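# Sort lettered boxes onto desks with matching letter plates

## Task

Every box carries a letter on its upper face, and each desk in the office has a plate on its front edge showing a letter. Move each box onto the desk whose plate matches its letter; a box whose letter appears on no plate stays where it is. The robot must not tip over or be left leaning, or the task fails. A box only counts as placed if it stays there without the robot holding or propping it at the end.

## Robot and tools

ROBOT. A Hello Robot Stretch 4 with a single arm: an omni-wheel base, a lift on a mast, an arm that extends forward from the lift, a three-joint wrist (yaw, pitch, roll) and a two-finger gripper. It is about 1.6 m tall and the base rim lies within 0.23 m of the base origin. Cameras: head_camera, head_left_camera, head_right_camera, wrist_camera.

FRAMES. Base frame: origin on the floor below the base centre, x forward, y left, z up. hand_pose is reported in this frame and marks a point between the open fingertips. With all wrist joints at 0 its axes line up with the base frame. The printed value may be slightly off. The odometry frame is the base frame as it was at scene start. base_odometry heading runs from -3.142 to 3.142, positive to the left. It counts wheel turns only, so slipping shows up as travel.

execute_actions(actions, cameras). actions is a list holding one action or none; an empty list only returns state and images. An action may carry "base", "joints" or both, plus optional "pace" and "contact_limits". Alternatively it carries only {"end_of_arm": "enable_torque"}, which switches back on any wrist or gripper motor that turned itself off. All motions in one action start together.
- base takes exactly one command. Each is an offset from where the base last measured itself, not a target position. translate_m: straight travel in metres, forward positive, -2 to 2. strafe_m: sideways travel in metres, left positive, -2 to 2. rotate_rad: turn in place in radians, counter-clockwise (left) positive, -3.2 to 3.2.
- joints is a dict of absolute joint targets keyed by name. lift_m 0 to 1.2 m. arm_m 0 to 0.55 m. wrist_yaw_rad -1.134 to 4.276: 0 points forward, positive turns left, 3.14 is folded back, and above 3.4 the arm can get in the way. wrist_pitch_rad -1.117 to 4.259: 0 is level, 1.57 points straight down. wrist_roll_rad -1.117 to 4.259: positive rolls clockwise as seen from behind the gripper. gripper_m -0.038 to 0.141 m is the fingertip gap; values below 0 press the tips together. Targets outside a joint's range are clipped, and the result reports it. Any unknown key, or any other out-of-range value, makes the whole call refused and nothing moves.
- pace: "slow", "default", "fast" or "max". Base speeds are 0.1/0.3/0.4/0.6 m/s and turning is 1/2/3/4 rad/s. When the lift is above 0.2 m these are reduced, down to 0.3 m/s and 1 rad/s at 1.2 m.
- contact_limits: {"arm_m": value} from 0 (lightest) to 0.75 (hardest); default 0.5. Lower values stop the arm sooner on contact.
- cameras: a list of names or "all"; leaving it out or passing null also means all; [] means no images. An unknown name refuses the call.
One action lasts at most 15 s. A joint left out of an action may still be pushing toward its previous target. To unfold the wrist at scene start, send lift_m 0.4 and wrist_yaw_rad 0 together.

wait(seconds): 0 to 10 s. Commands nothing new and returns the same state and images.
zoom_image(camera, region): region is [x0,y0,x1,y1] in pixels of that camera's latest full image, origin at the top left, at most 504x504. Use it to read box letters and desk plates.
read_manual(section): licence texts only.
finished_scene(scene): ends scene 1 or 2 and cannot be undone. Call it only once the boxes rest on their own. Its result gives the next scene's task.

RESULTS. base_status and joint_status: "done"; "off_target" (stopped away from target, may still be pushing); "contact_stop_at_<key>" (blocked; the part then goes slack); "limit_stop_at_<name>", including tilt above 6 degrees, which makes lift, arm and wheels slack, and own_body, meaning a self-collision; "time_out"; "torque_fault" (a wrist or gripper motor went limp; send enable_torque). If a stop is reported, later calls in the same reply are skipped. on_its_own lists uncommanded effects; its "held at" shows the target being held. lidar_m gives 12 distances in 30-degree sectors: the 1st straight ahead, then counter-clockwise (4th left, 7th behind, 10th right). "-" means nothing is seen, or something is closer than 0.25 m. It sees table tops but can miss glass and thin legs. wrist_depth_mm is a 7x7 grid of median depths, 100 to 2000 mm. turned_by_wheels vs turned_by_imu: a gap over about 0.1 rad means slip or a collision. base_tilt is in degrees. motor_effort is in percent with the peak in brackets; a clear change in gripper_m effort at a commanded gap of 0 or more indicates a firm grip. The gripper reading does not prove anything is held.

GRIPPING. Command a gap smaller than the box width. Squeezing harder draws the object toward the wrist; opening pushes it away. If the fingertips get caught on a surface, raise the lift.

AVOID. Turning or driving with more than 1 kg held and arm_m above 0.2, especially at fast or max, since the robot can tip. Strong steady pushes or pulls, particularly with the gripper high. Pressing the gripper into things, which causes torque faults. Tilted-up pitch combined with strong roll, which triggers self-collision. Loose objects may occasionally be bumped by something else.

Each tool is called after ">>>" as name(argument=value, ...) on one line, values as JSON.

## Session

>>> execute_actions(actions=[])

Scene clock: 0.00 s.
base_odometry: x=+0.000 y=+0.000 heading=+0.000 (m, m, rad; odometry frame)
turned_by_wheels: +0.000 (rad since the last result)
turned_by_imu: +0.000 (rad since the last result)
base_tilt: forward=-0.4 right=+0.3 (deg)
lidar_m: 1.46 0.92 0.77 0.76 0.87 1.45 1.48 1.13 0.93 0.93 1.04 1.44
base_status: not commanded
joint_positions: lift_m=+0.233 arm_m=+0.000 wrist_yaw_rad=+3.047 wrist_pitch_rad=-0.002 wrist_roll_rad=+0.000 gripper_m=+0.057
joint_status: not commanded
motor_effort: lift_m=+19 arm_m=+0 wrist_yaw_rad=+1 wrist_pitch_rad=-6 wrist_roll_rad=-2 gripper_m=-2 wheel_0=+0 wheel_1=+0 wheel_2=+0 (%)
hand_pose: x=-0.1084 y=+0.1142 z=+0.4115 quat_wxyz=(+0.047, +0.001, +0.000, +0.999) (m; base frame)
wrist_depth_mm: - 140 - - - - 1336 / 106 140 1661 1863 1808 1808 1336 / 113 141 268 - - 1983 1255 / 139 187 - - - 1983 1255 / 1366 1756 - - - 1863 1255 / 1229 1366 197 1430 193 1464 1255 / 946 878 1008 106 1042 960 1025
pictures: head_camera, head_left_camera, head_right_camera, wrist_camera
Images, in order (width x height): head_camera 420x560, head_left_camera 420x672, head_right_camera 420x672, wrist_camera 616x392.

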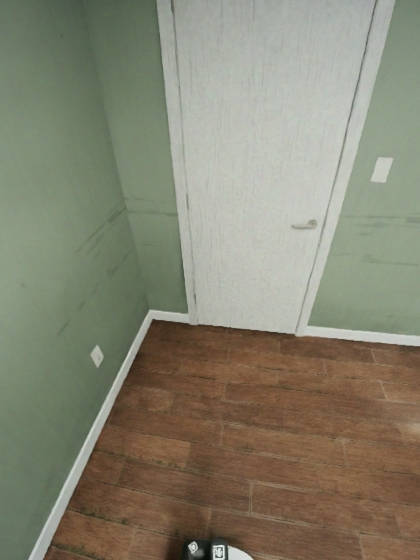

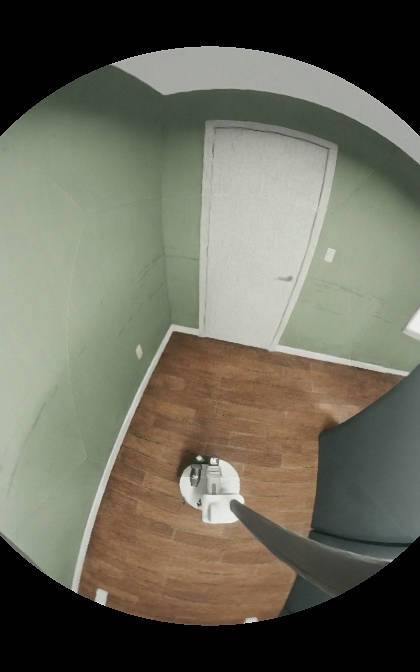

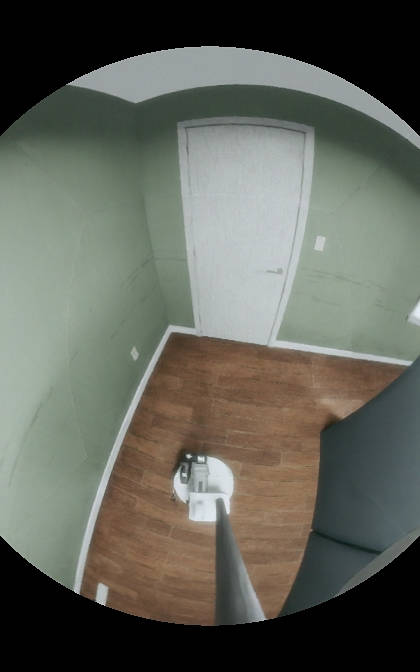

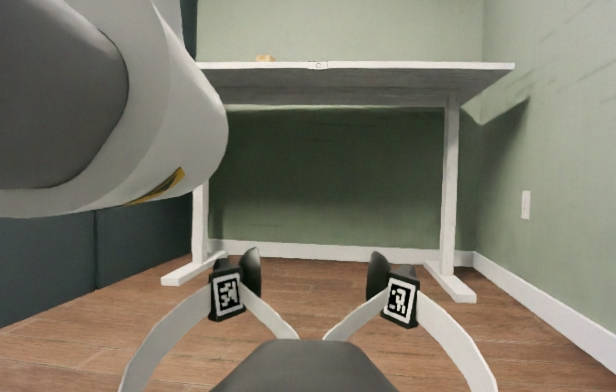

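>>> zoom_image(camera="wrist_camera", region=[240, 45, 360, 85])

Region (240, 45, 360, 85) of wrist_camera's 616x392 image, scaled by 4.200.

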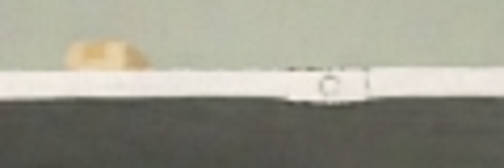

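>>> execute_actions(actions=[{"base": {"rotate_rad": 2.93}, "pace": "max"}], cameras=["head_camera", "wrist_camera"])

Scene clock: 13.97 s.
base_odometry: x=+0.000 y=+0.000 heading=+2.930 (m, m, rad; odometry frame)
turned_by_wheels: +2.930 (rad since the last result)
turned_by_imu: +2.944 (rad since the last result)
base_tilt: forward=-0.4 right=+0.3 (deg)
lidar_m: 1.45 1.36 0.97 0.93 0.98 1.56 1.46 1.17 0.83 0.78 0.81 1.11
base_status: done
joint_positions: lift_m=+0.233 arm_m=+0.000 wrist_yaw_rad=+3.047 wrist_pitch_rad=-0.002 wrist_roll_rad=+0.000 gripper_m=+0.057
joint_status: not commanded
motor_effort: lift_m=+19(19) arm_m=+0(0) wrist_yaw_rad=+2(2) wrist_pitch_rad=-6(7) wrist_roll_rad=-2(2) gripper_m=-3(1) wheel_0=-1(9) wheel_1=+0(11) wheel_2=+0(16) (%)
hand_pose: x=-0.1083 y=+0.1142 z=+0.4115 quat_wxyz=(+0.047, +0.001, +0.000, +0.999) (m; base frame)
wrist_depth_mm: - 140 1576 1576 1661 1708 1708 / 106 140 1576 1618 1661 1661 1708 / 113 141 267 1576 1661 1708 1756 / 140 188 1576 1618 1661 1708 1708 / 1464 1537 1576 1576 1708 1618 1708 / 1308 1366 196 1430 193 1537 1499 / 960 904 1008 106 1008 946 1042
pictures: head_camera, wrist_camera
Images, in order (width x height): head_camera 420x560, wrist_camera 616x392.

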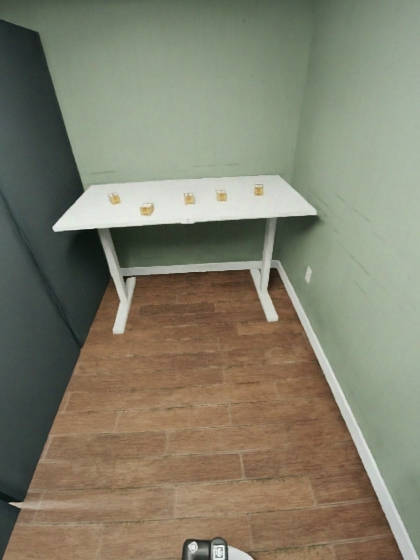

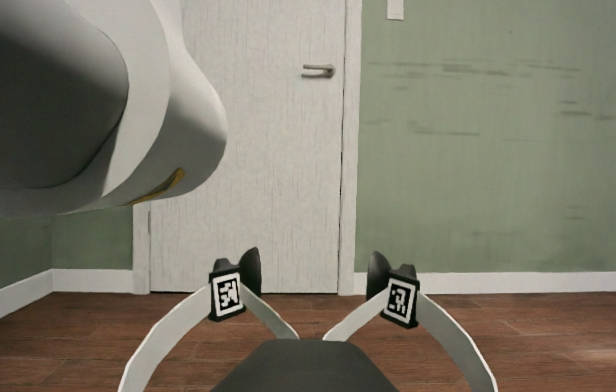

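>>> zoom_image(camera="head_camera", region=[95, 175, 275, 230])

>>> execute_actions(actions=[{"base": {"translate_m": -0.98}, "pace": "max"}], cameras=["head_left_camera"])

Region (95, 175, 275, 230) of head_camera's 420x560 image, scaled by 2.800, with more detail than that image has; it fills the top 154 rows of this view, and the rest is white.

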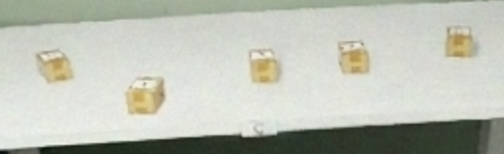

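Scene clock: 19.87 s.
base_odometry: x=+0.958 y=-0.206 heading=+2.930 (m, m, rad; odometry frame)
turned_by_wheels: +0.000 (rad since the last result)
turned_by_imu: +0.006 (rad since the last result)
base_tilt: forward=-0.5 right=+0.3 (deg)
lidar_m: 2.43 1.32 1.02 2.05 0.74 0.48 0.48 0.50 0.73 0.79 0.83 1.14
base_status: done
joint_positions: lift_m=+0.233 arm_m=+0.000 wrist_yaw_rad=+3.047 wrist_pitch_rad=-0.002 wrist_roll_rad=+0.000 gripper_m=+0.057
joint_status: not commanded
motor_effort: lift_m=+19(19) arm_m=+0(0) wrist_yaw_rad=+2(2) wrist_pitch_rad=-8(6) wrist_roll_rad=-2(2) gripper_m=-2(2) wheel_0=+1(9) wheel_1=+2(11) wheel_2=+1(13) (%)
hand_pose: x=-0.1083 y=+0.1142 z=+0.4115 quat_wxyz=(+0.047, +0.001, +0.000, +0.999) (m; base frame)
wrist_depth_mm: - 140 597 609 627 640 668 / 106 140 603 615 627 661 676 / 113 141 267 609 627 668 676 / 139 187 603 621 634 676 676 / 591 603 609 627 627 676 676 / 591 603 197 627 193 676 691 / 597 609 621 106 640 640 699
pictures: head_left_camera
Images, in order (width x height): head_left_camera 420x672.

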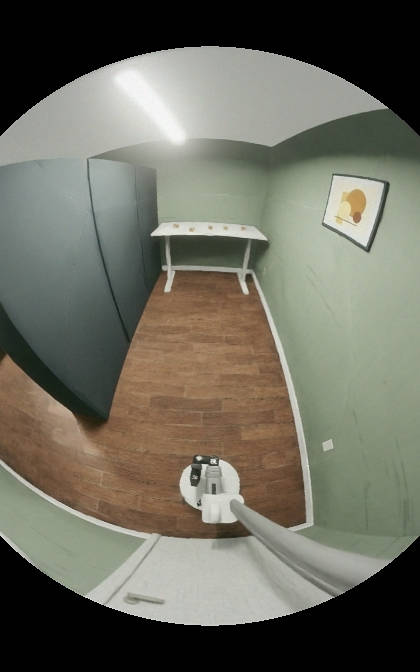

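>>> execute_actions(actions=[{"base": {"strafe_m": 1.95}, "joints": {"lift_m": 0.6, "wrist_yaw_rad": 1.5}, "pace": "max"}])

Scene clock: 28.33 s.
base_odometry: x=+0.549 y=-2.113 heading=+2.930 (m, m, rad; odometry frame)
turned_by_wheels: +0.000 (rad since the last result)
turned_by_imu: +0.008 (rad since the last result)
base_tilt: forward=-0.4 right=+0.3 (deg)
lidar_m: 2.17 1.69 1.24 1.22 0.71 0.50 0.49 0.54 0.77 1.80 0.72 0.80
base_status: done
joint_positions: lift_m=+0.600 arm_m=+0.000 wrist_yaw_rad=+1.500 wrist_pitch_rad=-0.002 wrist_roll_rad=+0.000 gripper_m=+0.057
joint_status: all done
motor_effort: lift_m=+20(26) arm_m=+0(0) wrist_yaw_rad=+1(6) wrist_pitch_rad=-7(7) wrist_roll_rad=-2(2) gripper_m=-3(3) wheel_0=+0(16) wheel_1=-1(14) wheel_2=+1(4) (%)
hand_pose: x=+0.2782 y=+0.2816 z=+0.7788 quat_wxyz=(+0.732, +0.001, -0.001, +0.682) (m; base frame)
wrist_depth_mm: 1255 1863 1863 1863 - 1983 - / 1308 1863 1983 1983 1983 1983 - / 1308 1921 1921 1921 1983 1983 - / 1255 1983 1983 1921 - - - / 1308 1863 1863 - - - - / 1205 1205 196 1983 193 - - / 1182 1205 1618 106 1808 1430 1808
pictures: head_camera, head_left_camera, head_right_camera, wrist_camera
Images, in order (width x height): head_camera 420x560, head_left_camera 420x672, head_right_camera 420x672, wrist_camera 616x392.

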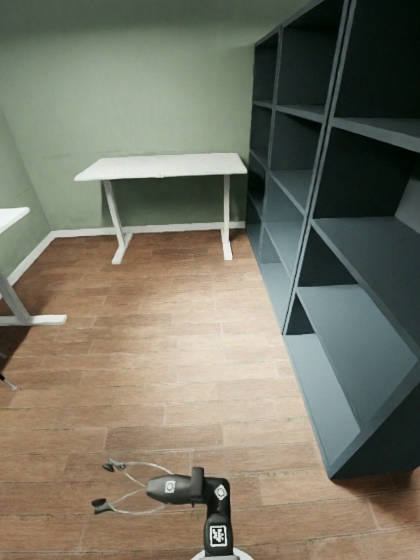

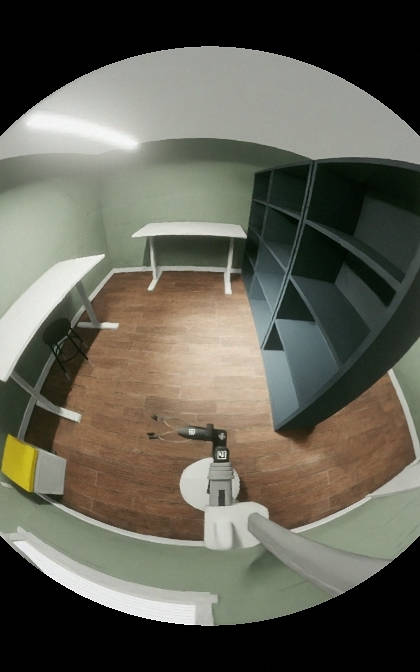

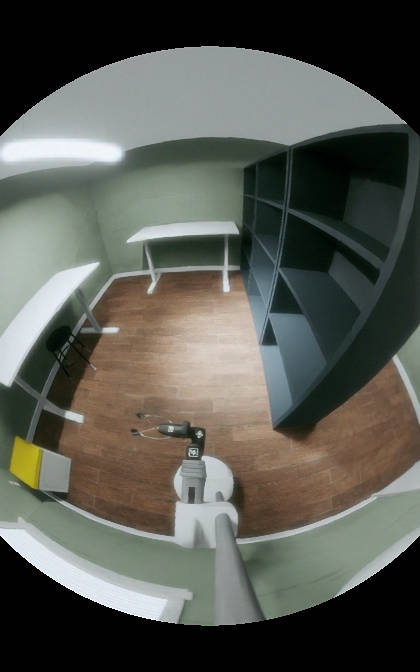

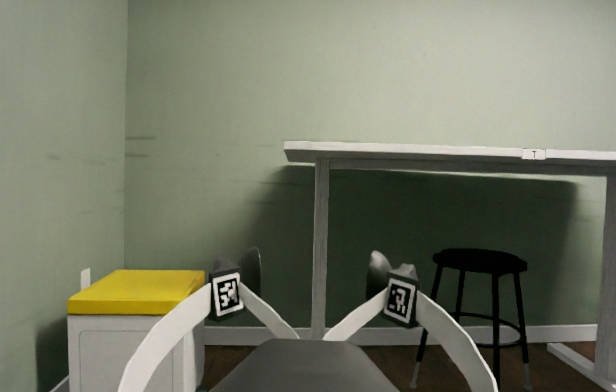

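>>> zoom_image(camera="wrist_camera", region=[505, 140, 565, 170])

>>> zoom_image(camera="head_camera", region=[140, 165, 185, 190])

Region (505, 140, 565, 170) of wrist_camera's 616x392 image, scaled by 8.400.

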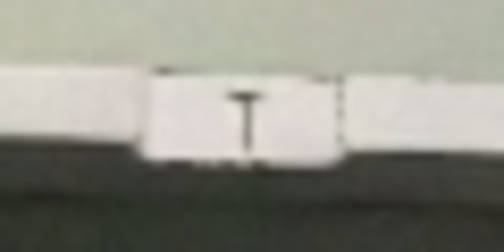

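Region (140, 165, 185, 190) of head_camera's 420x560 image, scaled by 11.200, with more detail than that image has.

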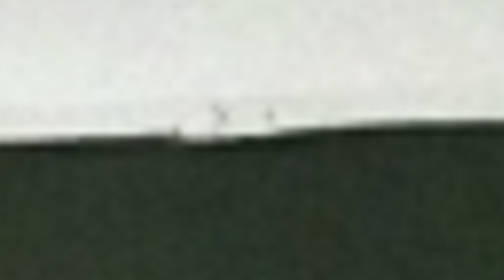

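>>> execute_actions(actions=[{"base": {"strafe_m": -1.9}, "joints": {"lift_m": 0.3}, "pace": "max"}], cameras=[])

>>> execute_actions(actions=[{"base": {"translate_m": 1.9}, "joints": {"lift_m": 1.15, "wrist_yaw_rad": 0.0, "wrist_pitch_rad": 0.5, "gripper_m": 0.11}, "pace": "max"}], cameras=["head_camera", "wrist_camera"])

Scene clock: 42.67 s.
base_odometry: x=+0.948 y=-0.255 heading=+2.930 (m, m, rad; odometry frame)
turned_by_wheels: +0.000 (rad since the last result)
turned_by_imu: -0.008 (rad since the last result)
base_tilt: forward=-0.4 right=+0.3 (deg)
lidar_m: 2.44 1.25 0.98 2.12 0.73 0.46 0.48 0.50 0.67 0.85 0.90 1.20
base_status: done
joint_positions: lift_m=+0.300 arm_m=+0.000 wrist_yaw_rad=+1.500 wrist_pitch_rad=-0.002 wrist_roll_rad=+0.000 gripper_m=+0.057
joint_status: all done
motor_effort: lift_m=+18(12) arm_m=+0(0) wrist_yaw_rad=+2(1) wrist_pitch_rad=-6(7) wrist_roll_rad=-2(2) gripper_m=-3(3) wheel_0=-1(9) wheel_1=+0(9) wheel_2=+0(0) (%)
hand_pose: x=+0.2782 y=+0.2816 z=+0.4790 quat_wxyz=(+0.732, +0.001, -0.001, +0.682) (m; base frame)
wrist_depth_mm: 1281 1921 - - 820 831 842 / 1229 1863 - - 831 820 854 / 1281 1983 - - 831 842 866 / 1281 - - - 854 866 866 / 1281 - - - 854 854 854 / 1255 1576 197 1499 193 854 878 / 1098 1042 1138 106 854 842 878
pictures: none
No camera images: the call's "cameras" was empty. Leave "cameras" out to get every camera's image.

Scene clock: 47.57 s.
base_odometry: x=-0.910 y=+0.144 heading=+2.930 (m, m, rad; odometry frame)
turned_by_wheels: +0.000 (rad since the last result)
turned_by_imu: -0.009 (rad since the last result)
base_tilt: forward=-0.4 right=+0.3 (deg)
lidar_m: 0.54 0.56 0.76 0.91 0.93 1.24 2.39 1.18 0.84 0.81 0.83 0.59
base_status: done
joint_positions: lift_m=+1.150 arm_m=+0.000 wrist_yaw_rad=+0.000 wrist_pitch_rad=+0.502 wrist_roll_rad=+0.000 gripper_m=+0.110
joint_status: all done
motor_effort: lift_m=+20(29) arm_m=+0(0) wrist_yaw_rad=+1(5) wrist_pitch_rad=-5(8) wrist_roll_rad=-2(2) gripper_m=+0(2) wheel_0=-2(6) wheel_1=-1(9) wheel_2=+0(14) (%)
hand_pose: x=+0.4236 y=-0.0874 z=+1.1894 quat_wxyz=(+0.969, +0.000, +0.248, +0.000) (m; base frame)
wrist_depth_mm: 1025 1025 1042 1042 1025 1025 1025 / 1098 1118 1098 1118 1118 1098 1078 / 991 1008 991 991 991 1025 976 / 741 768 759 732 750 732 768 / 559 615 609 621 621 615 621 / 504 496 480 512 488 500 512 / 750 469 469 106 480 480 1025
pictures: head_camera, wrist_camera
Images, in order (width x height): head_camera 420x560, wrist_camera 616x392.

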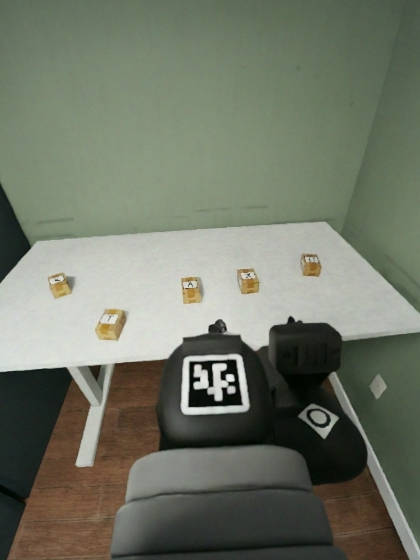

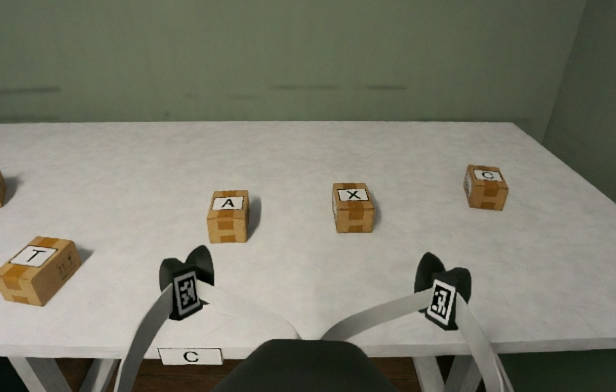

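>>> zoom_image(camera="head_camera", region=[30, 260, 150, 350])

Region (30, 260, 150, 350) of head_camera's 420x560 image, scaled by 4.200, with more detail than that image has; it fills the top 378 rows of this view, and the rest is white.

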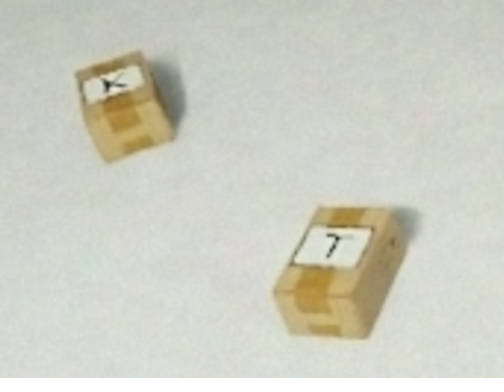

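>>> execute_actions(actions=[{"base": {"strafe_m": 0.38}, "joints": {"arm_m": 0.15, "lift_m": 1.03, "wrist_yaw_rad": -0.12}, "pace": "max"}], cameras=["head_camera", "wrist_camera"])

Scene clock: 60.00 s.
base_odometry: x=-0.990 y=-0.228 heading=+2.930 (m, m, rad; odometry frame)
turned_by_wheels: +0.000 (rad since the last result)
turned_by_imu: +0.002 (rad since the last result)
base_tilt: forward=-0.4 right=+0.3 (deg)
lidar_m: 0.52 0.56 0.55 0.52 0.55 0.76 2.40 1.76 1.26 1.18 0.80 0.59
base_status: done
joint_positions: lift_m=+1.030 arm_m=+0.148 wrist_yaw_rad=-0.120 wrist_pitch_rad=+0.502 wrist_roll_rad=+0.000 gripper_m=+0.110
joint_status: all done
motor_effort: lift_m=+18(17) arm_m=+8(9) wrist_yaw_rad=+1(2) wrist_pitch_rad=-6(6) wrist_roll_rad=-2(2) gripper_m=-2(1) wheel_0=+1(5) wheel_1=-2(12) wheel_2=+1(4) (%)
hand_pose: x=+0.5600 y=-0.1170 z=+1.0695 quat_wxyz=(+0.967, +0.015, +0.248, -0.058) (m; base frame)
wrist_depth_mm: 842 854 878 891 891 931 960 / 878 904 904 917 976 1008 991 / 691 683 691 691 707 699 707 / 477 525 530 530 517 459 508 / 418 427 366 410 430 433 436 / 353 345 300 338 334 347 359 / 306 303 309 106 307 303 309
pictures: head_camera, wrist_camera
Images, in order (width x height): head_camera 420x560, wrist_camera 616x392.

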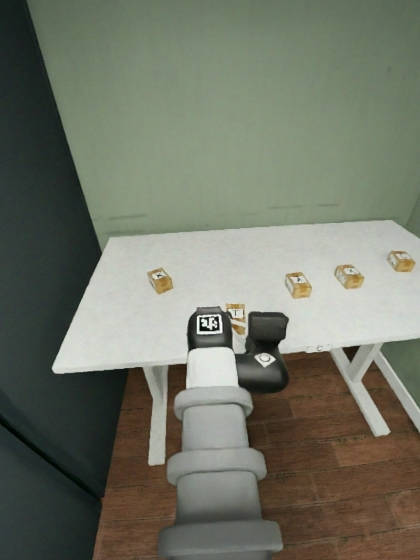

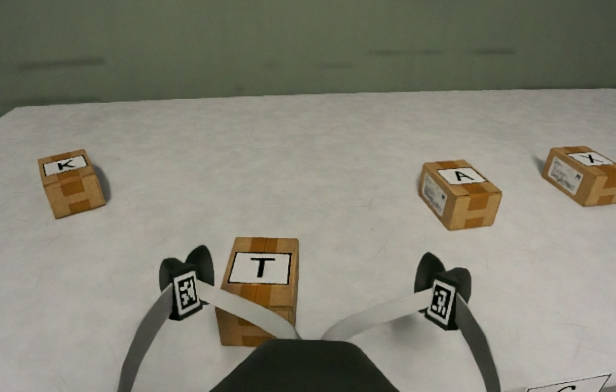

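>>> execute_actions(actions=[{"base": {"strafe_m": 0.033}, "joints": {"arm_m": 0.19, "lift_m": 0.99}}], cameras=[])

>>> execute_actions(actions=[{"joints": {"arm_m": 0.205, "lift_m": 0.955}}], cameras=["wrist_camera"])

Scene clock: 82.17 s.
base_odometry: x=-0.997 y=-0.260 heading=+2.930 (m, m, rad; odometry frame)
turned_by_wheels: +0.000 (rad since the last result)
turned_by_imu: +0.001 (rad since the last result)
base_tilt: forward=-0.4 right=+0.3 (deg)
lidar_m: 0.52 0.54 0.53 0.49 0.51 0.69 2.40 1.81 1.27 1.22 0.81 0.59
base_status: done
joint_positions: lift_m=+0.990 arm_m=+0.188 wrist_yaw_rad=-0.120 wrist_pitch_rad=+0.502 wrist_roll_rad=+0.000 gripper_m=+0.110
joint_status: all done
motor_effort: lift_m=+17(16) arm_m=+9(10) wrist_yaw_rad=+1(1) wrist_pitch_rad=-7(9) wrist_roll_rad=-2(2) gripper_m=-2(2) wheel_0=+1(8) wheel_1=-1(8) wheel_2=+1(2) (%)
hand_pose: x=+0.6000 y=-0.1170 z=+1.0296 quat_wxyz=(+0.967, +0.015, +0.248, -0.058) (m; base frame)
wrist_depth_mm: 820 820 854 854 866 917 917 / 831 866 866 854 866 891 891 / 569 591 591 591 597 591 603 / 427 436 449 449 455 413 415 / 357 364 364 287 366 368 366 / 301 294 248 245 289 296 304 / 262 258 262 106 263 260 266
pictures: none
No camera images: the call's "cameras" was empty. Leave "cameras" out to get every camera's image.

Scene clock: 83.13 s.
base_odometry: x=-0.997 y=-0.260 heading=+2.930 (m, m, rad; odometry frame)
turned_by_wheels: +0.000 (rad since the last result)
turned_by_imu: +0.000 (rad since the last result)
base_tilt: forward=-0.4 right=+0.3 (deg)
lidar_m: 0.51 0.54 0.52 0.50 0.51 0.68 2.39 1.81 1.29 1.22 0.80 0.56
base_status: not commanded
joint_positions: lift_m=+0.955 arm_m=+0.203 wrist_yaw_rad=-0.120 wrist_pitch_rad=+0.502 wrist_roll_rad=+0.000 gripper_m=+0.110
joint_status: all done
motor_effort: lift_m=+16(19) arm_m=+9(9) wrist_yaw_rad=+1(1) wrist_pitch_rad=-6(9) wrist_roll_rad=-2(2) gripper_m=+0(0) wheel_0=+1(2) wheel_1=-1(1) wheel_2=+1(1) (%)
hand_pose: x=+0.6150 y=-0.1171 z=+0.9947 quat_wxyz=(+0.967, +0.015, +0.248, -0.058) (m; base frame)
wrist_depth_mm: 778 798 831 831 854 878 917 / 732 732 715 732 732 741 768 / 397 500 496 500 504 452 459 / 379 379 379 384 387 384 373 / 304 306 298 232 312 310 312 / 256 249 212 213 245 251 262 / 224 220 227 106 224 219 229
pictures: wrist_camera
Images, in order (width x height): wrist_camera 616x392.

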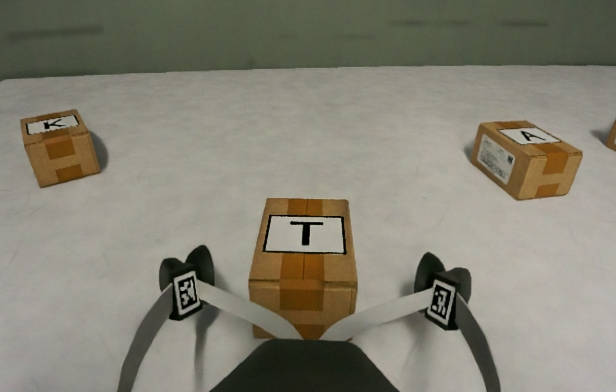

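>>> execute_actions(actions=[{"joints": {"gripper_m": 0.02, "arm_m": 0.212}}], cameras=[])

>>> execute_actions(actions=[{"joints": {"lift_m": 1.02}}], cameras=["wrist_camera"])

Scene clock: 87.57 s.
base_odometry: x=-0.997 y=-0.260 heading=+2.930 (m, m, rad; odometry frame)
turned_by_wheels: +0.000 (rad since the last result)
turned_by_imu: +0.001 (rad since the last result)
base_tilt: forward=-0.4 right=+0.3 (deg)
lidar_m: 0.53 0.54 0.52 0.49 0.51 0.70 2.39 1.80 1.27 1.23 0.81 0.58
base_status: not commanded
joint_positions: lift_m=+0.955 arm_m=+0.210 wrist_yaw_rad=-0.120 wrist_pitch_rad=+0.502 wrist_roll_rad=+0.000 gripper_m=+0.020
joint_status: all done
motor_effort: lift_m=+16(16) arm_m=+9(9) wrist_yaw_rad=+2(2) wrist_pitch_rad=-6(7) wrist_roll_rad=-2(2) gripper_m=-19(17) wheel_0=+1(1) wheel_1=-1(1) wheel_2=+1(1) (%)
hand_pose: x=+0.6219 y=-0.1171 z=+0.9945 quat_wxyz=(+0.967, +0.015, +0.248, -0.058) (m; base frame)
wrist_depth_mm: 788 798 820 842 854 891 904 / 723 715 723 723 741 750 759 / 389 496 492 500 500 452 404 / 375 382 379 382 384 384 368 / 307 304 307 224 309 312 312 / 254 256 188 198 187 259 258 / 221 213 221 106 222 216 229
pictures: none
No camera images: the call's "cameras" was empty. Leave "cameras" out to get every camera's image.

Scene clock: 88.77 s.
base_odometry: x=-0.997 y=-0.260 heading=+2.930 (m, m, rad; odometry frame)
turned_by_wheels: +0.000 (rad since the last result)
turned_by_imu: +0.000 (rad since the last result)
base_tilt: forward=-0.4 right=+0.3 (deg)
lidar_m: 0.52 0.55 0.52 0.48 0.50 0.71 2.38 1.79 1.29 1.22 0.83 0.58
base_status: not commanded
joint_positions: lift_m=+1.020 arm_m=+0.210 wrist_yaw_rad=-0.120 wrist_pitch_rad=+0.503 wrist_roll_rad=+0.000 gripper_m=+0.020
joint_status: all done
motor_effort: lift_m=+22(25) arm_m=+9(9) wrist_yaw_rad=+2(1) wrist_pitch_rad=-9(9) wrist_roll_rad=-2(2) gripper_m=-19(18) wheel_0=+1(2) wheel_1=-1(1) wheel_2=+1(1) (%)
hand_pose: x=+0.6219 y=-0.1171 z=+1.0590 quat_wxyz=(+0.967, +0.015, +0.248, -0.058) (m; base frame)
wrist_depth_mm: 778 798 820 831 854 904 891 / 842 842 866 891 904 917 917 / 661 654 654 661 668 668 668 / 433 504 504 504 508 455 512 / 404 404 407 221 413 397 404 / 336 342 189 198 186 343 343 / 294 286 294 106 296 289 298
pictures: wrist_camera
Images, in order (width x height): wrist_camera 616x392.

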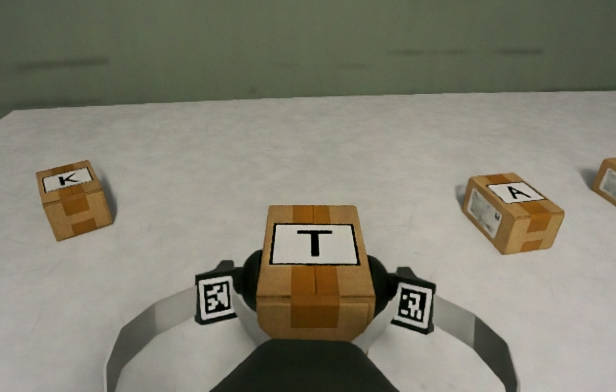

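>>> execute_actions(actions=[{"base": {"translate_m": -2.0}, "joints": {"arm_m": 0.0, "wrist_yaw_rad": 0.0}, "pace": "max"}], cameras=[])

>>> execute_actions(actions=[{"base": {"rotate_rad": 1.39}, "joints": {"lift_m": 0.45}, "pace": "fast"}], cameras=["head_camera", "head_right_camera"])

Scene clock: 127.10 s.
base_odometry: x=+0.959 y=-0.681 heading=+2.930 (m, m, rad; odometry frame)
turned_by_wheels: +0.000 (rad since the last result)
turned_by_imu: +0.012 (rad since the last result)
base_tilt: forward=-0.4 right=+0.4 (deg)
lidar_m: 1.90 0.70 0.75 1.61 0.63 0.43 0.38 0.41 0.56 1.26 1.30 1.74
base_status: done
joint_positions: lift_m=+1.020 arm_m=+0.002 wrist_yaw_rad=+0.000 wrist_pitch_rad=+0.503 wrist_roll_rad=+0.000 gripper_m=+0.020
joint_status: all done
motor_effort: lift_m=+22(22) arm_m=-9(7) wrist_yaw_rad=+2(7) wrist_pitch_rad=-9(7) wrist_roll_rad=-2(2) gripper_m=-19(18) wheel_0=-1(7) wheel_1=+1(5) wheel_2=-1(9) (%)
hand_pose: x=+0.4252 y=-0.0874 z=+1.0589 quat_wxyz=(+0.969, +0.000, +0.249, +0.000) (m; base frame)
wrist_depth_mm: 788 1182 - - - - 1863 / 788 1182 - - - - 1808 / 809 1182 - - - - 1708 / 809 1205 - - - - 1808 / 809 1205 1863 223 1921 1921 1708 / 809 1042 189 198 186 1618 1576 / 798 1205 1336 106 1366 1336 1430
pictures: none
No camera images: the call's "cameras" was empty. Leave "cameras" out to get every camera's image.

Scene clock: 129.60 s.
base_odometry: x=+0.959 y=-0.681 heading=-1.963 (m, m, rad; odometry frame)
turned_by_wheels: +1.390 (rad since the last result)
turned_by_imu: +1.397 (rad since the last result)
base_tilt: forward=-0.4 right=+0.3 (deg)
lidar_m: 2.72 0.77 0.47 0.41 0.38 0.44 0.91 1.27 1.55 2.54 0.83 0.71
base_status: done
joint_positions: lift_m=+0.450 arm_m=+0.002 wrist_yaw_rad=+0.000 wrist_pitch_rad=+0.503 wrist_roll_rad=+0.000 gripper_m=+0.020
joint_status: all done
motor_effort: lift_m=+17(17) arm_m=-9(9) wrist_yaw_rad=+1(1) wrist_pitch_rad=-8(10) wrist_roll_rad=-2(2) gripper_m=-18(18) wheel_0=+0(4) wheel_1=-1(0) wheel_2=+1(5) (%)
hand_pose: x=+0.4252 y=-0.0874 z=+0.4894 quat_wxyz=(+0.969, +0.000, +0.249, +0.000) (m; base frame)
wrist_depth_mm: 1138 - - - - 640 480 / 1118 1983 - - - 647 488 / 1098 1499 1576 1618 1618 661 492 / 1060 1229 1229 1255 1229 668 500 / 960 1008 1008 223 960 683 512 / 831 842 188 198 187 627 517 / 732 699 723 106 741 676 512
pictures: head_camera, head_right_camera
Images, in order (width x height): head_camera 420x560, head_right_camera 420x672.

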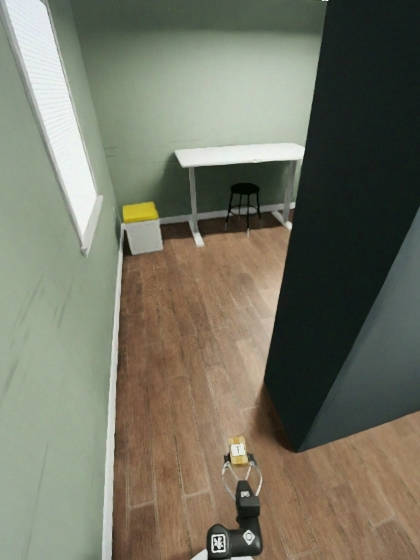

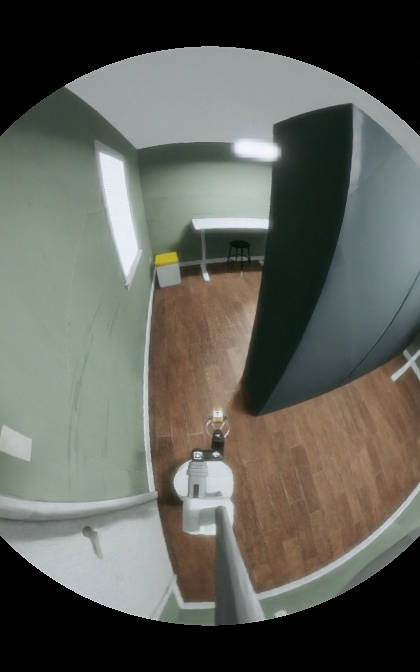

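>>> execute_actions(actions=[{"base": {"translate_m": 2.0}, "joints": {"lift_m": 1.05}, "pace": "max"}], cameras=["head_camera", "wrist_camera"])

Scene clock: 138.30 s.
base_odometry: x=+0.194 y=-2.529 heading=-1.963 (m, m, rad; odometry frame)
turned_by_wheels: +0.000 (rad since the last result)
turned_by_imu: -0.008 (rad since the last result)
base_tilt: forward=-0.4 right=+0.3 (deg)
lidar_m: 0.73 0.75 0.91 0.78 0.77 1.00 1.84 1.04 1.25 2.16 1.35 0.83
base_status: done
joint_positions: lift_m=+1.050 arm_m=+0.002 wrist_yaw_rad=+0.000 wrist_pitch_rad=+0.503 wrist_roll_rad=+0.000 gripper_m=+0.020
joint_status: all done
motor_effort: lift_m=+21(24) arm_m=-9(9) wrist_yaw_rad=+2(1) wrist_pitch_rad=-11(10) wrist_roll_rad=-2(2) gripper_m=-19(20) wheel_0=-1(11) wheel_1=+0(8) wheel_2=-1(11) (%)
hand_pose: x=+0.4252 y=-0.0874 z=+1.0891 quat_wxyz=(+0.969, +0.000, +0.249, +0.000) (m; base frame)
wrist_depth_mm: 1098 1160 1205 1205 1308 1366 1430 / 1205 1205 1078 1060 1060 1098 1138 / 1281 1281 732 750 750 759 759 / 1336 627 627 591 1229 1281 1808 / 1464 1576 1618 222 1160 1138 1921 / 1042 1576 188 198 186 1537 1537 / 904 1308 1397 106 1430 1308 1397
pictures: head_camera, wrist_camera
Images, in order (width x height): head_camera 420x560, wrist_camera 616x392.

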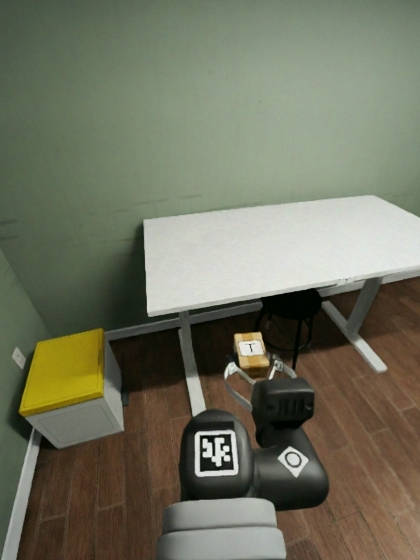

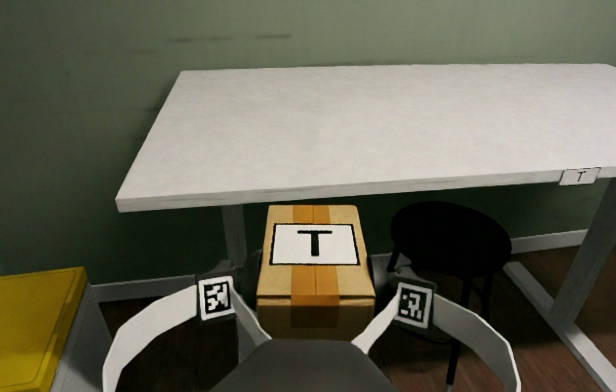

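>>> execute_actions(actions=[{"base": {"translate_m": 0.08}, "joints": {"arm_m": 0.5, "lift_m": 0.985}, "pace": "fast"}], cameras=[])

>>> execute_actions(actions=[{"joints": {"lift_m": 0.958}, "pace": "slow"}], cameras=["wrist_camera"])

Scene clock: 143.97 s.
base_odometry: x=+0.164 y=-2.603 heading=-1.963 (m, m, rad; odometry frame)
turned_by_wheels: +0.000 (rad since the last result)
turned_by_imu: +0.000 (rad since the last result)
base_tilt: forward=-0.4 right=+0.3 (deg)
lidar_m: 0.65 0.66 0.87 0.79 0.81 0.97 1.87 1.12 1.35 2.13 1.18 0.75
base_status: done
joint_positions: lift_m=+0.985 arm_m=+0.498 wrist_yaw_rad=+0.000 wrist_pitch_rad=+0.503 wrist_roll_rad=+0.000 gripper_m=+0.020
joint_status: all done
motor_effort: lift_m=+17(24) arm_m=+9(10) wrist_yaw_rad=+1(2) wrist_pitch_rad=-9(11) wrist_roll_rad=-2(2) gripper_m=-19(19) wheel_0=-1(6) wheel_1=+0(5) wheel_2=+0(9) (%)
hand_pose: x=+0.9222 y=-0.0874 z=+1.0244 quat_wxyz=(+0.969, +0.000, +0.249, +0.000) (m; base frame)
wrist_depth_mm: 634 661 676 699 741 768 798 / 668 699 715 741 778 809 831 / 640 574 569 569 580 580 585 / 433 436 436 439 436 442 445 / 349 351 351 224 357 353 355 / 291 293 187 199 187 296 297 / 254 246 254 106 256 248 257
pictures: none
No camera images: the call's "cameras" was empty. Leave "cameras" out to get every camera's image.

Scene clock: 145.00 s.
base_odometry: x=+0.164 y=-2.603 heading=-1.963 (m, m, rad; odometry frame)
turned_by_wheels: +0.000 (rad since the last result)
turned_by_imu: +0.000 (rad since the last result)
base_tilt: forward=-0.4 right=+0.3 (deg)
lidar_m: 0.66 0.65 0.87 0.79 0.80 0.96 1.89 1.11 1.33 2.14 1.17 0.75
base_status: not commanded
joint_positions: lift_m=+0.958 arm_m=+0.498 wrist_yaw_rad=+0.000 wrist_pitch_rad=+0.503 wrist_roll_rad=+0.000 gripper_m=+0.020
joint_status: all done
motor_effort: lift_m=+16(19) arm_m=+9(9) wrist_yaw_rad=+1(1) wrist_pitch_rad=-10(9) wrist_roll_rad=-2(2) gripper_m=-19(20) wheel_0=-1(1) wheel_1=+1(0) wheel_2=+0(0) (%)
hand_pose: x=+0.9222 y=-0.0874 z=+0.9974 quat_wxyz=(+0.969, +0.000, +0.249, +0.000) (m; base frame)
wrist_depth_mm: 634 654 691 707 741 768 788 / 668 683 707 741 759 750 759 / 500 500 504 504 504 508 517 / 382 384 384 384 387 389 389 / 306 309 309 221 310 315 314 / 257 257 189 198 186 263 262 / 224 216 224 106 225 218 231
pictures: wrist_camera
Images, in order (width x height): wrist_camera 616x392.

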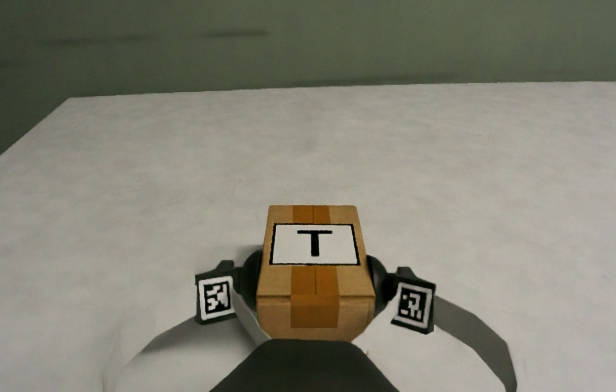

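>>> execute_actions(actions=[{"joints": {"gripper_m": 0.11, "lift_m": 0.956}}], cameras=[])

>>> execute_actions(actions=[{"base": {"translate_m": -0.08}, "joints": {"arm_m": 0.42, "lift_m": 1.03}, "pace": "fast"}], cameras=["wrist_camera"])

>>> execute_actions(actions=[{"base": {"rotate_rad": -1.57}, "joints": {"arm_m": 0.55, "wrist_pitch_rad": 0.2}, "pace": "fast"}], cameras=["head_camera", "wrist_camera"])

Scene clock: 152.63 s.
base_odometry: x=+0.164 y=-2.603 heading=-1.963 (m, m, rad; odometry frame)
turned_by_wheels: +0.000 (rad since the last result)
turned_by_imu: +0.001 (rad since the last result)
base_tilt: forward=-0.4 right=+0.3 (deg)
lidar_m: 0.66 0.66 0.86 0.79 0.80 0.99 1.86 1.12 1.35 2.13 1.18 0.75
base_status: not commanded
joint_positions: lift_m=+0.956 arm_m=+0.498 wrist_yaw_rad=+0.000 wrist_pitch_rad=+0.502 wrist_roll_rad=+0.000 gripper_m=+0.110
joint_status: all done
motor_effort: lift_m=+17(18) arm_m=+8(9) wrist_yaw_rad=+1(1) wrist_pitch_rad=-8(9) wrist_roll_rad=-2(2) gripper_m=-3(18) wheel_0=-1(1) wheel_1=+0(0) wheel_2=+0(0) (%)
hand_pose: x=+0.9222 y=-0.0874 z=+0.9955 quat_wxyz=(+0.969, +0.000, +0.249, +0.000) (m; base frame)
wrist_depth_mm: 640 654 676 699 741 759 798 / 683 676 707 750 759 750 759 / 496 496 500 504 508 512 517 / 377 379 382 384 384 389 387 / 306 307 309 232 310 312 312 / 255 250 242 208 211 252 259 / 222 220 226 106 224 220 229
pictures: none
No camera images: the call's "cameras" was empty. Leave "cameras" out to get every camera's image.

Scene clock: 154.00 s.
base_odometry: x=+0.194 y=-2.529 heading=-1.963 (m, m, rad; odometry frame)
turned_by_wheels: +0.000 (rad since the last result)
turned_by_imu: +0.001 (rad since the last result)
base_tilt: forward=-0.4 right=+0.3 (deg)
lidar_m: 0.73 0.74 0.89 0.77 0.78 0.99 1.82 1.05 1.24 2.16 1.34 0.84
base_status: done
joint_positions: lift_m=+1.030 arm_m=+0.422 wrist_yaw_rad=+0.000 wrist_pitch_rad=+0.502 wrist_roll_rad=+0.000 gripper_m=+0.110
joint_status: all done
motor_effort: lift_m=+22(26) arm_m=-9(9) wrist_yaw_rad=+2(1) wrist_pitch_rad=-8(6) wrist_roll_rad=-2(2) gripper_m=+0(0) wheel_0=+0(5) wheel_1=+1(8) wheel_2=-1(9) (%)
hand_pose: x=+0.8453 y=-0.0874 z=+1.0692 quat_wxyz=(+0.969, +0.000, +0.248, +0.000) (m; base frame)
wrist_depth_mm: 768 798 809 854 878 917 976 / 820 842 878 904 946 960 1008 / 866 683 683 683 699 699 707 / 732 525 521 500 530 535 530 / 418 424 424 397 421 427 430 / 349 342 332 357 336 347 357 / 306 303 307 106 307 303 310
pictures: wrist_camera
Images, in order (width x height): wrist_camera 616x392.

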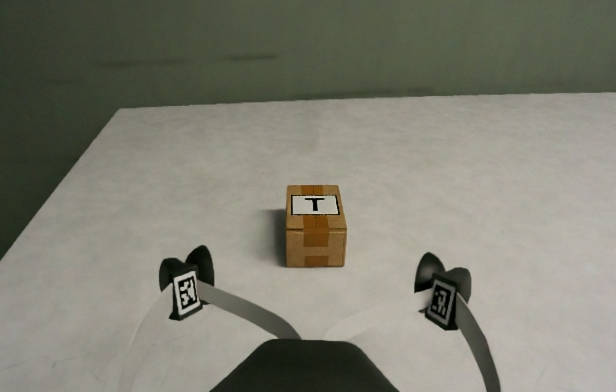

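Scene clock: 156.33 s.
base_odometry: x=+0.194 y=-2.529 heading=+2.750 (m, m, rad; odometry frame)
turned_by_wheels: -1.570 (rad since the last result)
turned_by_imu: -1.577 (rad since the last result)
base_tilt: forward=-0.4 right=+0.3 (deg)
lidar_m: 2.15 1.32 0.82 0.73 0.87 0.88 0.78 0.80 1.00 1.87 1.03 1.26
base_status: done
joint_positions: lift_m=+1.030 arm_m=+0.548 wrist_yaw_rad=+0.000 wrist_pitch_rad=+0.202 wrist_roll_rad=+0.000 gripper_m=+0.110
joint_status: all done
motor_effort: lift_m=+21(22) arm_m=+8(11) wrist_yaw_rad=+1(1) wrist_pitch_rad=-7(12) wrist_roll_rad=-2(2) gripper_m=-1(1) wheel_0=-2(7) wheel_1=+1(8) wheel_2=-1(8) (%)
hand_pose: x=+1.0019 y=-0.0874 z=+1.1502 quat_wxyz=(+0.995, +0.000, +0.101, +0.000) (m; base frame)
wrist_depth_mm: 1921 1921 1983 - - 1229 1138 / 1921 1983 - - - 1308 1281 / 1921 - - - - 1308 1366 / 1708 - - - - 1397 1118 / - - - - - 1430 1464 / - - - - - 1308 1397 / 1863 1808 1863 106 1808 1464 1118
pictures: head_camera, wrist_camera
Images, in order (width x height): head_camera 420x560, wrist_camera 616x392.

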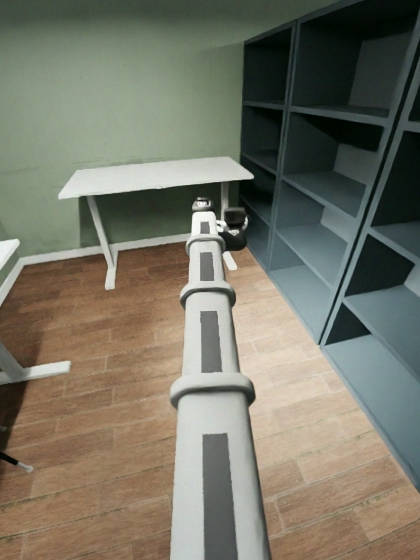

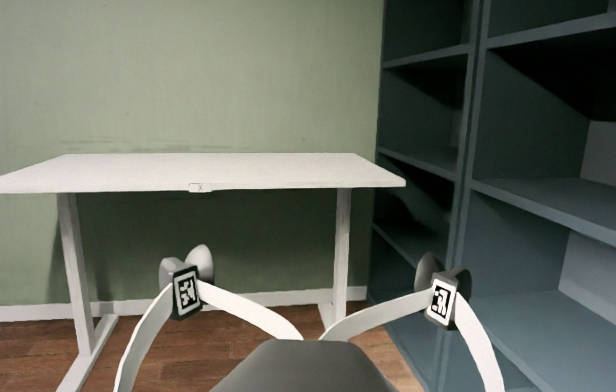

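>>> zoom_image(camera="wrist_camera", region=[175, 172, 229, 202])

>>> zoom_image(camera="head_camera", region=[140, 175, 180, 200])

Region (175, 172, 229, 202) of wrist_camera's 616x392 image, scaled by 9.333.

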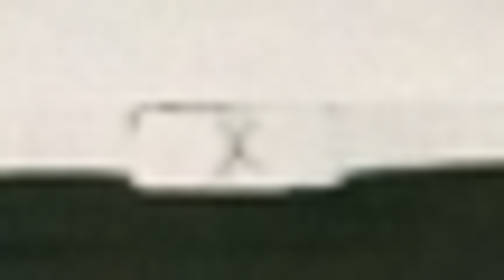

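Region (140, 175, 180, 200) of head_camera's 420x560 image, scaled by 12.600, with more detail than that image has; it fills the top 315 rows of this view, and the rest is white.

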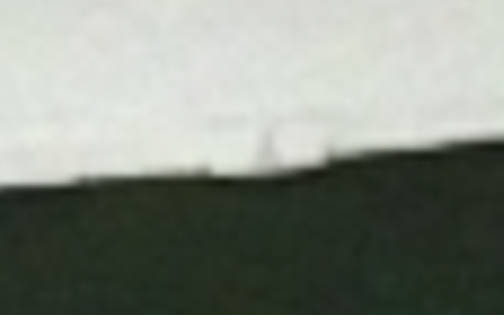

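>>> execute_actions(actions=[{"base": {"strafe_m": -2.0}, "joints": {"arm_m": 0.0, "wrist_yaw_rad": 2.6, "lift_m": 0.3, "wrist_pitch_rad": 0.0}, "pace": "max"}], cameras=["head_camera"])

Scene clock: 172.83 s.
base_odometry: x=+0.958 y=-0.680 heading=+2.750 (m, m, rad; odometry frame)
turned_by_wheels: +0.000 (rad since the last result)
turned_by_imu: -0.008 (rad since the last result)
base_tilt: forward=-0.4 right=+0.3 (deg)
lidar_m: 2.52 0.87 0.71 2.73 0.79 0.48 0.41 0.38 0.43 0.88 1.24 1.52
base_status: done
joint_positions: lift_m=+0.300 arm_m=+0.002 wrist_yaw_rad=+2.600 wrist_pitch_rad=+0.002 wrist_roll_rad=+0.000 gripper_m=+0.110
joint_status: all done
motor_effort: lift_m=+18(18) arm_m=-9(9) wrist_yaw_rad=+3(6) wrist_pitch_rad=-8(14) wrist_roll_rad=-2(2) gripper_m=-1(1) wheel_0=-2(10) wheel_1=+2(8) wheel_2=-1(1) (%)
hand_pose: x=-0.0296 y=+0.2237 z=+0.4777 quat_wxyz=(+0.268, -0.001, +0.000, +0.964) (m; base frame)
wrist_depth_mm: 500 564 668 798 991 1366 - / 500 569 668 820 1008 1336 - / 504 569 668 809 1042 1366 - / 512 574 668 820 1042 1366 - / 508 580 676 831 991 1397 - / 512 559 640 809 946 1430 1708 / 512 574 676 106 1025 1098 1205
pictures: head_camera
Images, in order (width x height): head_camera 420x560.

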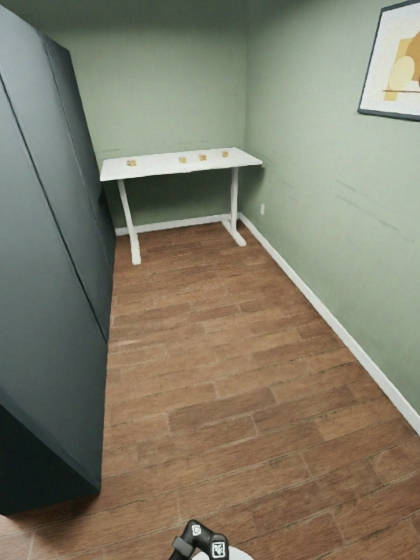

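>>> execute_actions(actions=[{"base": {"translate_m": 2.0}, "joints": {"lift_m": 1.08, "wrist_yaw_rad": 0.0, "wrist_pitch_rad": 0.5, "gripper_m": 0.11}, "pace": "max"}], cameras=["head_camera", "wrist_camera"])

Scene clock: 179.87 s.
base_odometry: x=-0.890 y=+0.084 heading=+2.749 (m, m, rad; odometry frame)
turned_by_wheels: +0.000 (rad since the last result)
turned_by_imu: -0.008 (rad since the last result)
base_tilt: forward=-0.4 right=+0.3 (deg)
lidar_m: 0.59 0.58 0.69 0.89 0.89 1.08 2.35 1.61 0.93 0.82 0.83 0.69
base_status: done
joint_positions: lift_m=+1.080 arm_m=+0.001 wrist_yaw_rad=+0.000 wrist_pitch_rad=+0.502 wrist_roll_rad=+0.000 gripper_m=+0.110
joint_status: all done
motor_effort: lift_m=+20(24) arm_m=-9(9) wrist_yaw_rad=+1(5) wrist_pitch_rad=-9(6) wrist_roll_rad=-2(2) gripper_m=-1(2) wheel_0=-1(6) wheel_1=+0(8) wheel_2=+0(13) (%)
hand_pose: x=+0.4253 y=-0.0874 z=+1.1194 quat_wxyz=(+0.969, +0.000, +0.248, +0.000) (m; base frame)
wrist_depth_mm: 991 1025 1060 1098 1160 1060 809 / 1025 1078 1138 1138 1182 1078 809 / 831 820 820 820 788 831 831 / 621 591 634 634 634 634 640 / 500 500 508 508 535 559 842 / 449 455 480 1661 1118 1060 878 / 1397 1397 1430 106 1397 1138 878
pictures: head_camera, wrist_camera
Images, in order (width x height): head_camera 420x560, wrist_camera 616x392.

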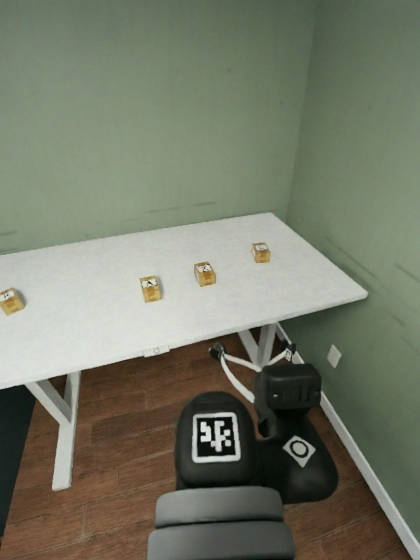

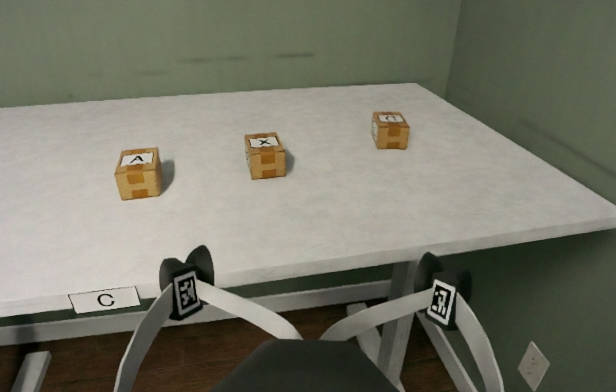

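>>> execute_actions(actions=[{"joints": {"arm_m": 0.37, "lift_m": 1.03, "wrist_yaw_rad": 0.3}, "pace": "fast"}], cameras=["wrist_camera"])

Scene clock: 187.50 s.
base_odometry: x=-0.890 y=+0.084 heading=+2.749 (m, m, rad; odometry frame)
turned_by_wheels: +0.000 (rad since the last result)
turned_by_imu: +0.001 (rad since the last result)
base_tilt: forward=-0.4 right=+0.3 (deg)
lidar_m: 0.58 0.59 0.70 0.89 0.89 1.05 2.36 1.58 0.93 0.83 0.82 0.69
base_status: not commanded
joint_positions: lift_m=+1.030 arm_m=+0.368 wrist_yaw_rad=+0.300 wrist_pitch_rad=+0.502 wrist_roll_rad=+0.000 gripper_m=+0.110
joint_status: all done
motor_effort: lift_m=+17(20) arm_m=+9(10) wrist_yaw_rad=+2(6) wrist_pitch_rad=-5(6) wrist_roll_rad=-2(2) gripper_m=-1(1) wheel_0=-1(1) wheel_1=+0(0) wheel_2=+0(0) (%)
hand_pose: x=+0.8068 y=-0.0088 z=+1.0697 quat_wxyz=(+0.958, -0.037, +0.245, +0.145) (m; base frame)
wrist_depth_mm: 778 768 750 732 715 707 691 / 842 831 809 778 768 732 715 / 683 683 683 683 691 699 707 / 521 517 525 525 530 530 535 / 404 407 427 362 430 427 384 / 296 319 334 301 303 343 357 / 300 301 310 106 306 303 310
pictures: wrist_camera
Images, in order (width x height): wrist_camera 616x392.

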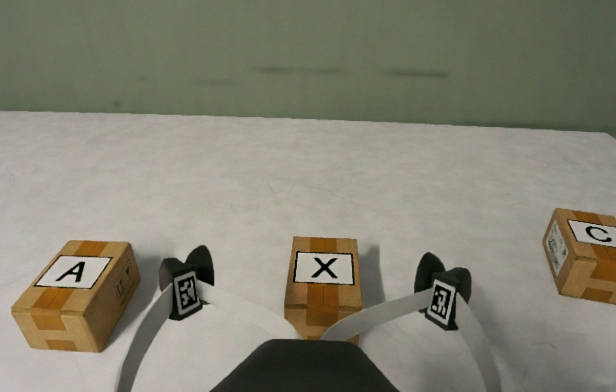

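>>> execute_actions(actions=[{"joints": {"arm_m": 0.433, "lift_m": 0.955}}], cameras=["wrist_camera"])

Scene clock: 197.07 s.
base_odometry: x=-0.890 y=+0.084 heading=+2.749 (m, m, rad; odometry frame)
turned_by_wheels: +0.000 (rad since the last result)
turned_by_imu: +0.001 (rad since the last result)
base_tilt: forward=-0.4 right=+0.3 (deg)
lidar_m: 0.58 0.58 0.70 0.89 0.89 1.06 2.35 1.60 0.92 0.82 0.82 0.69
base_status: not commanded
joint_positions: lift_m=+0.955 arm_m=+0.431 wrist_yaw_rad=+0.300 wrist_pitch_rad=+0.502 wrist_roll_rad=+0.000 gripper_m=+0.110
joint_status: all done
motor_effort: lift_m=+17(15) arm_m=+9(9) wrist_yaw_rad=+1(1) wrist_pitch_rad=-6(6) wrist_roll_rad=-2(2) gripper_m=-1(0) wheel_0=-1(1) wheel_1=+0(0) wheel_2=+0(0) (%)
hand_pose: x=+0.8698 y=-0.0088 z=+0.9947 quat_wxyz=(+0.958, -0.037, +0.245, +0.145) (m; base frame)
wrist_depth_mm: 723 715 683 676 661 647 634 / 759 759 715 707 683 676 661 / 500 500 500 504 504 508 512 / 379 382 379 384 387 387 389 / 276 307 298 231 310 310 310 / 251 249 205 208 243 251 258 / 222 219 224 106 223 219 229
pictures: wrist_camera
Images, in order (width x height): wrist_camera 616x392.

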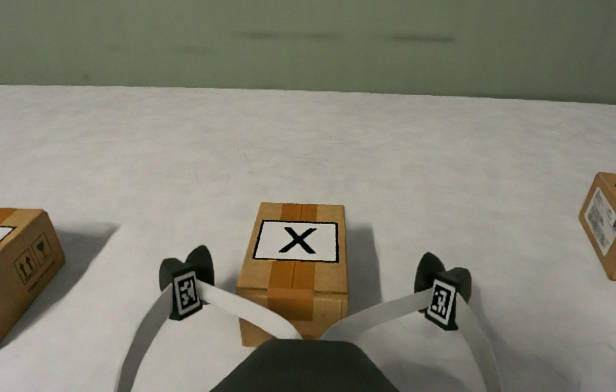

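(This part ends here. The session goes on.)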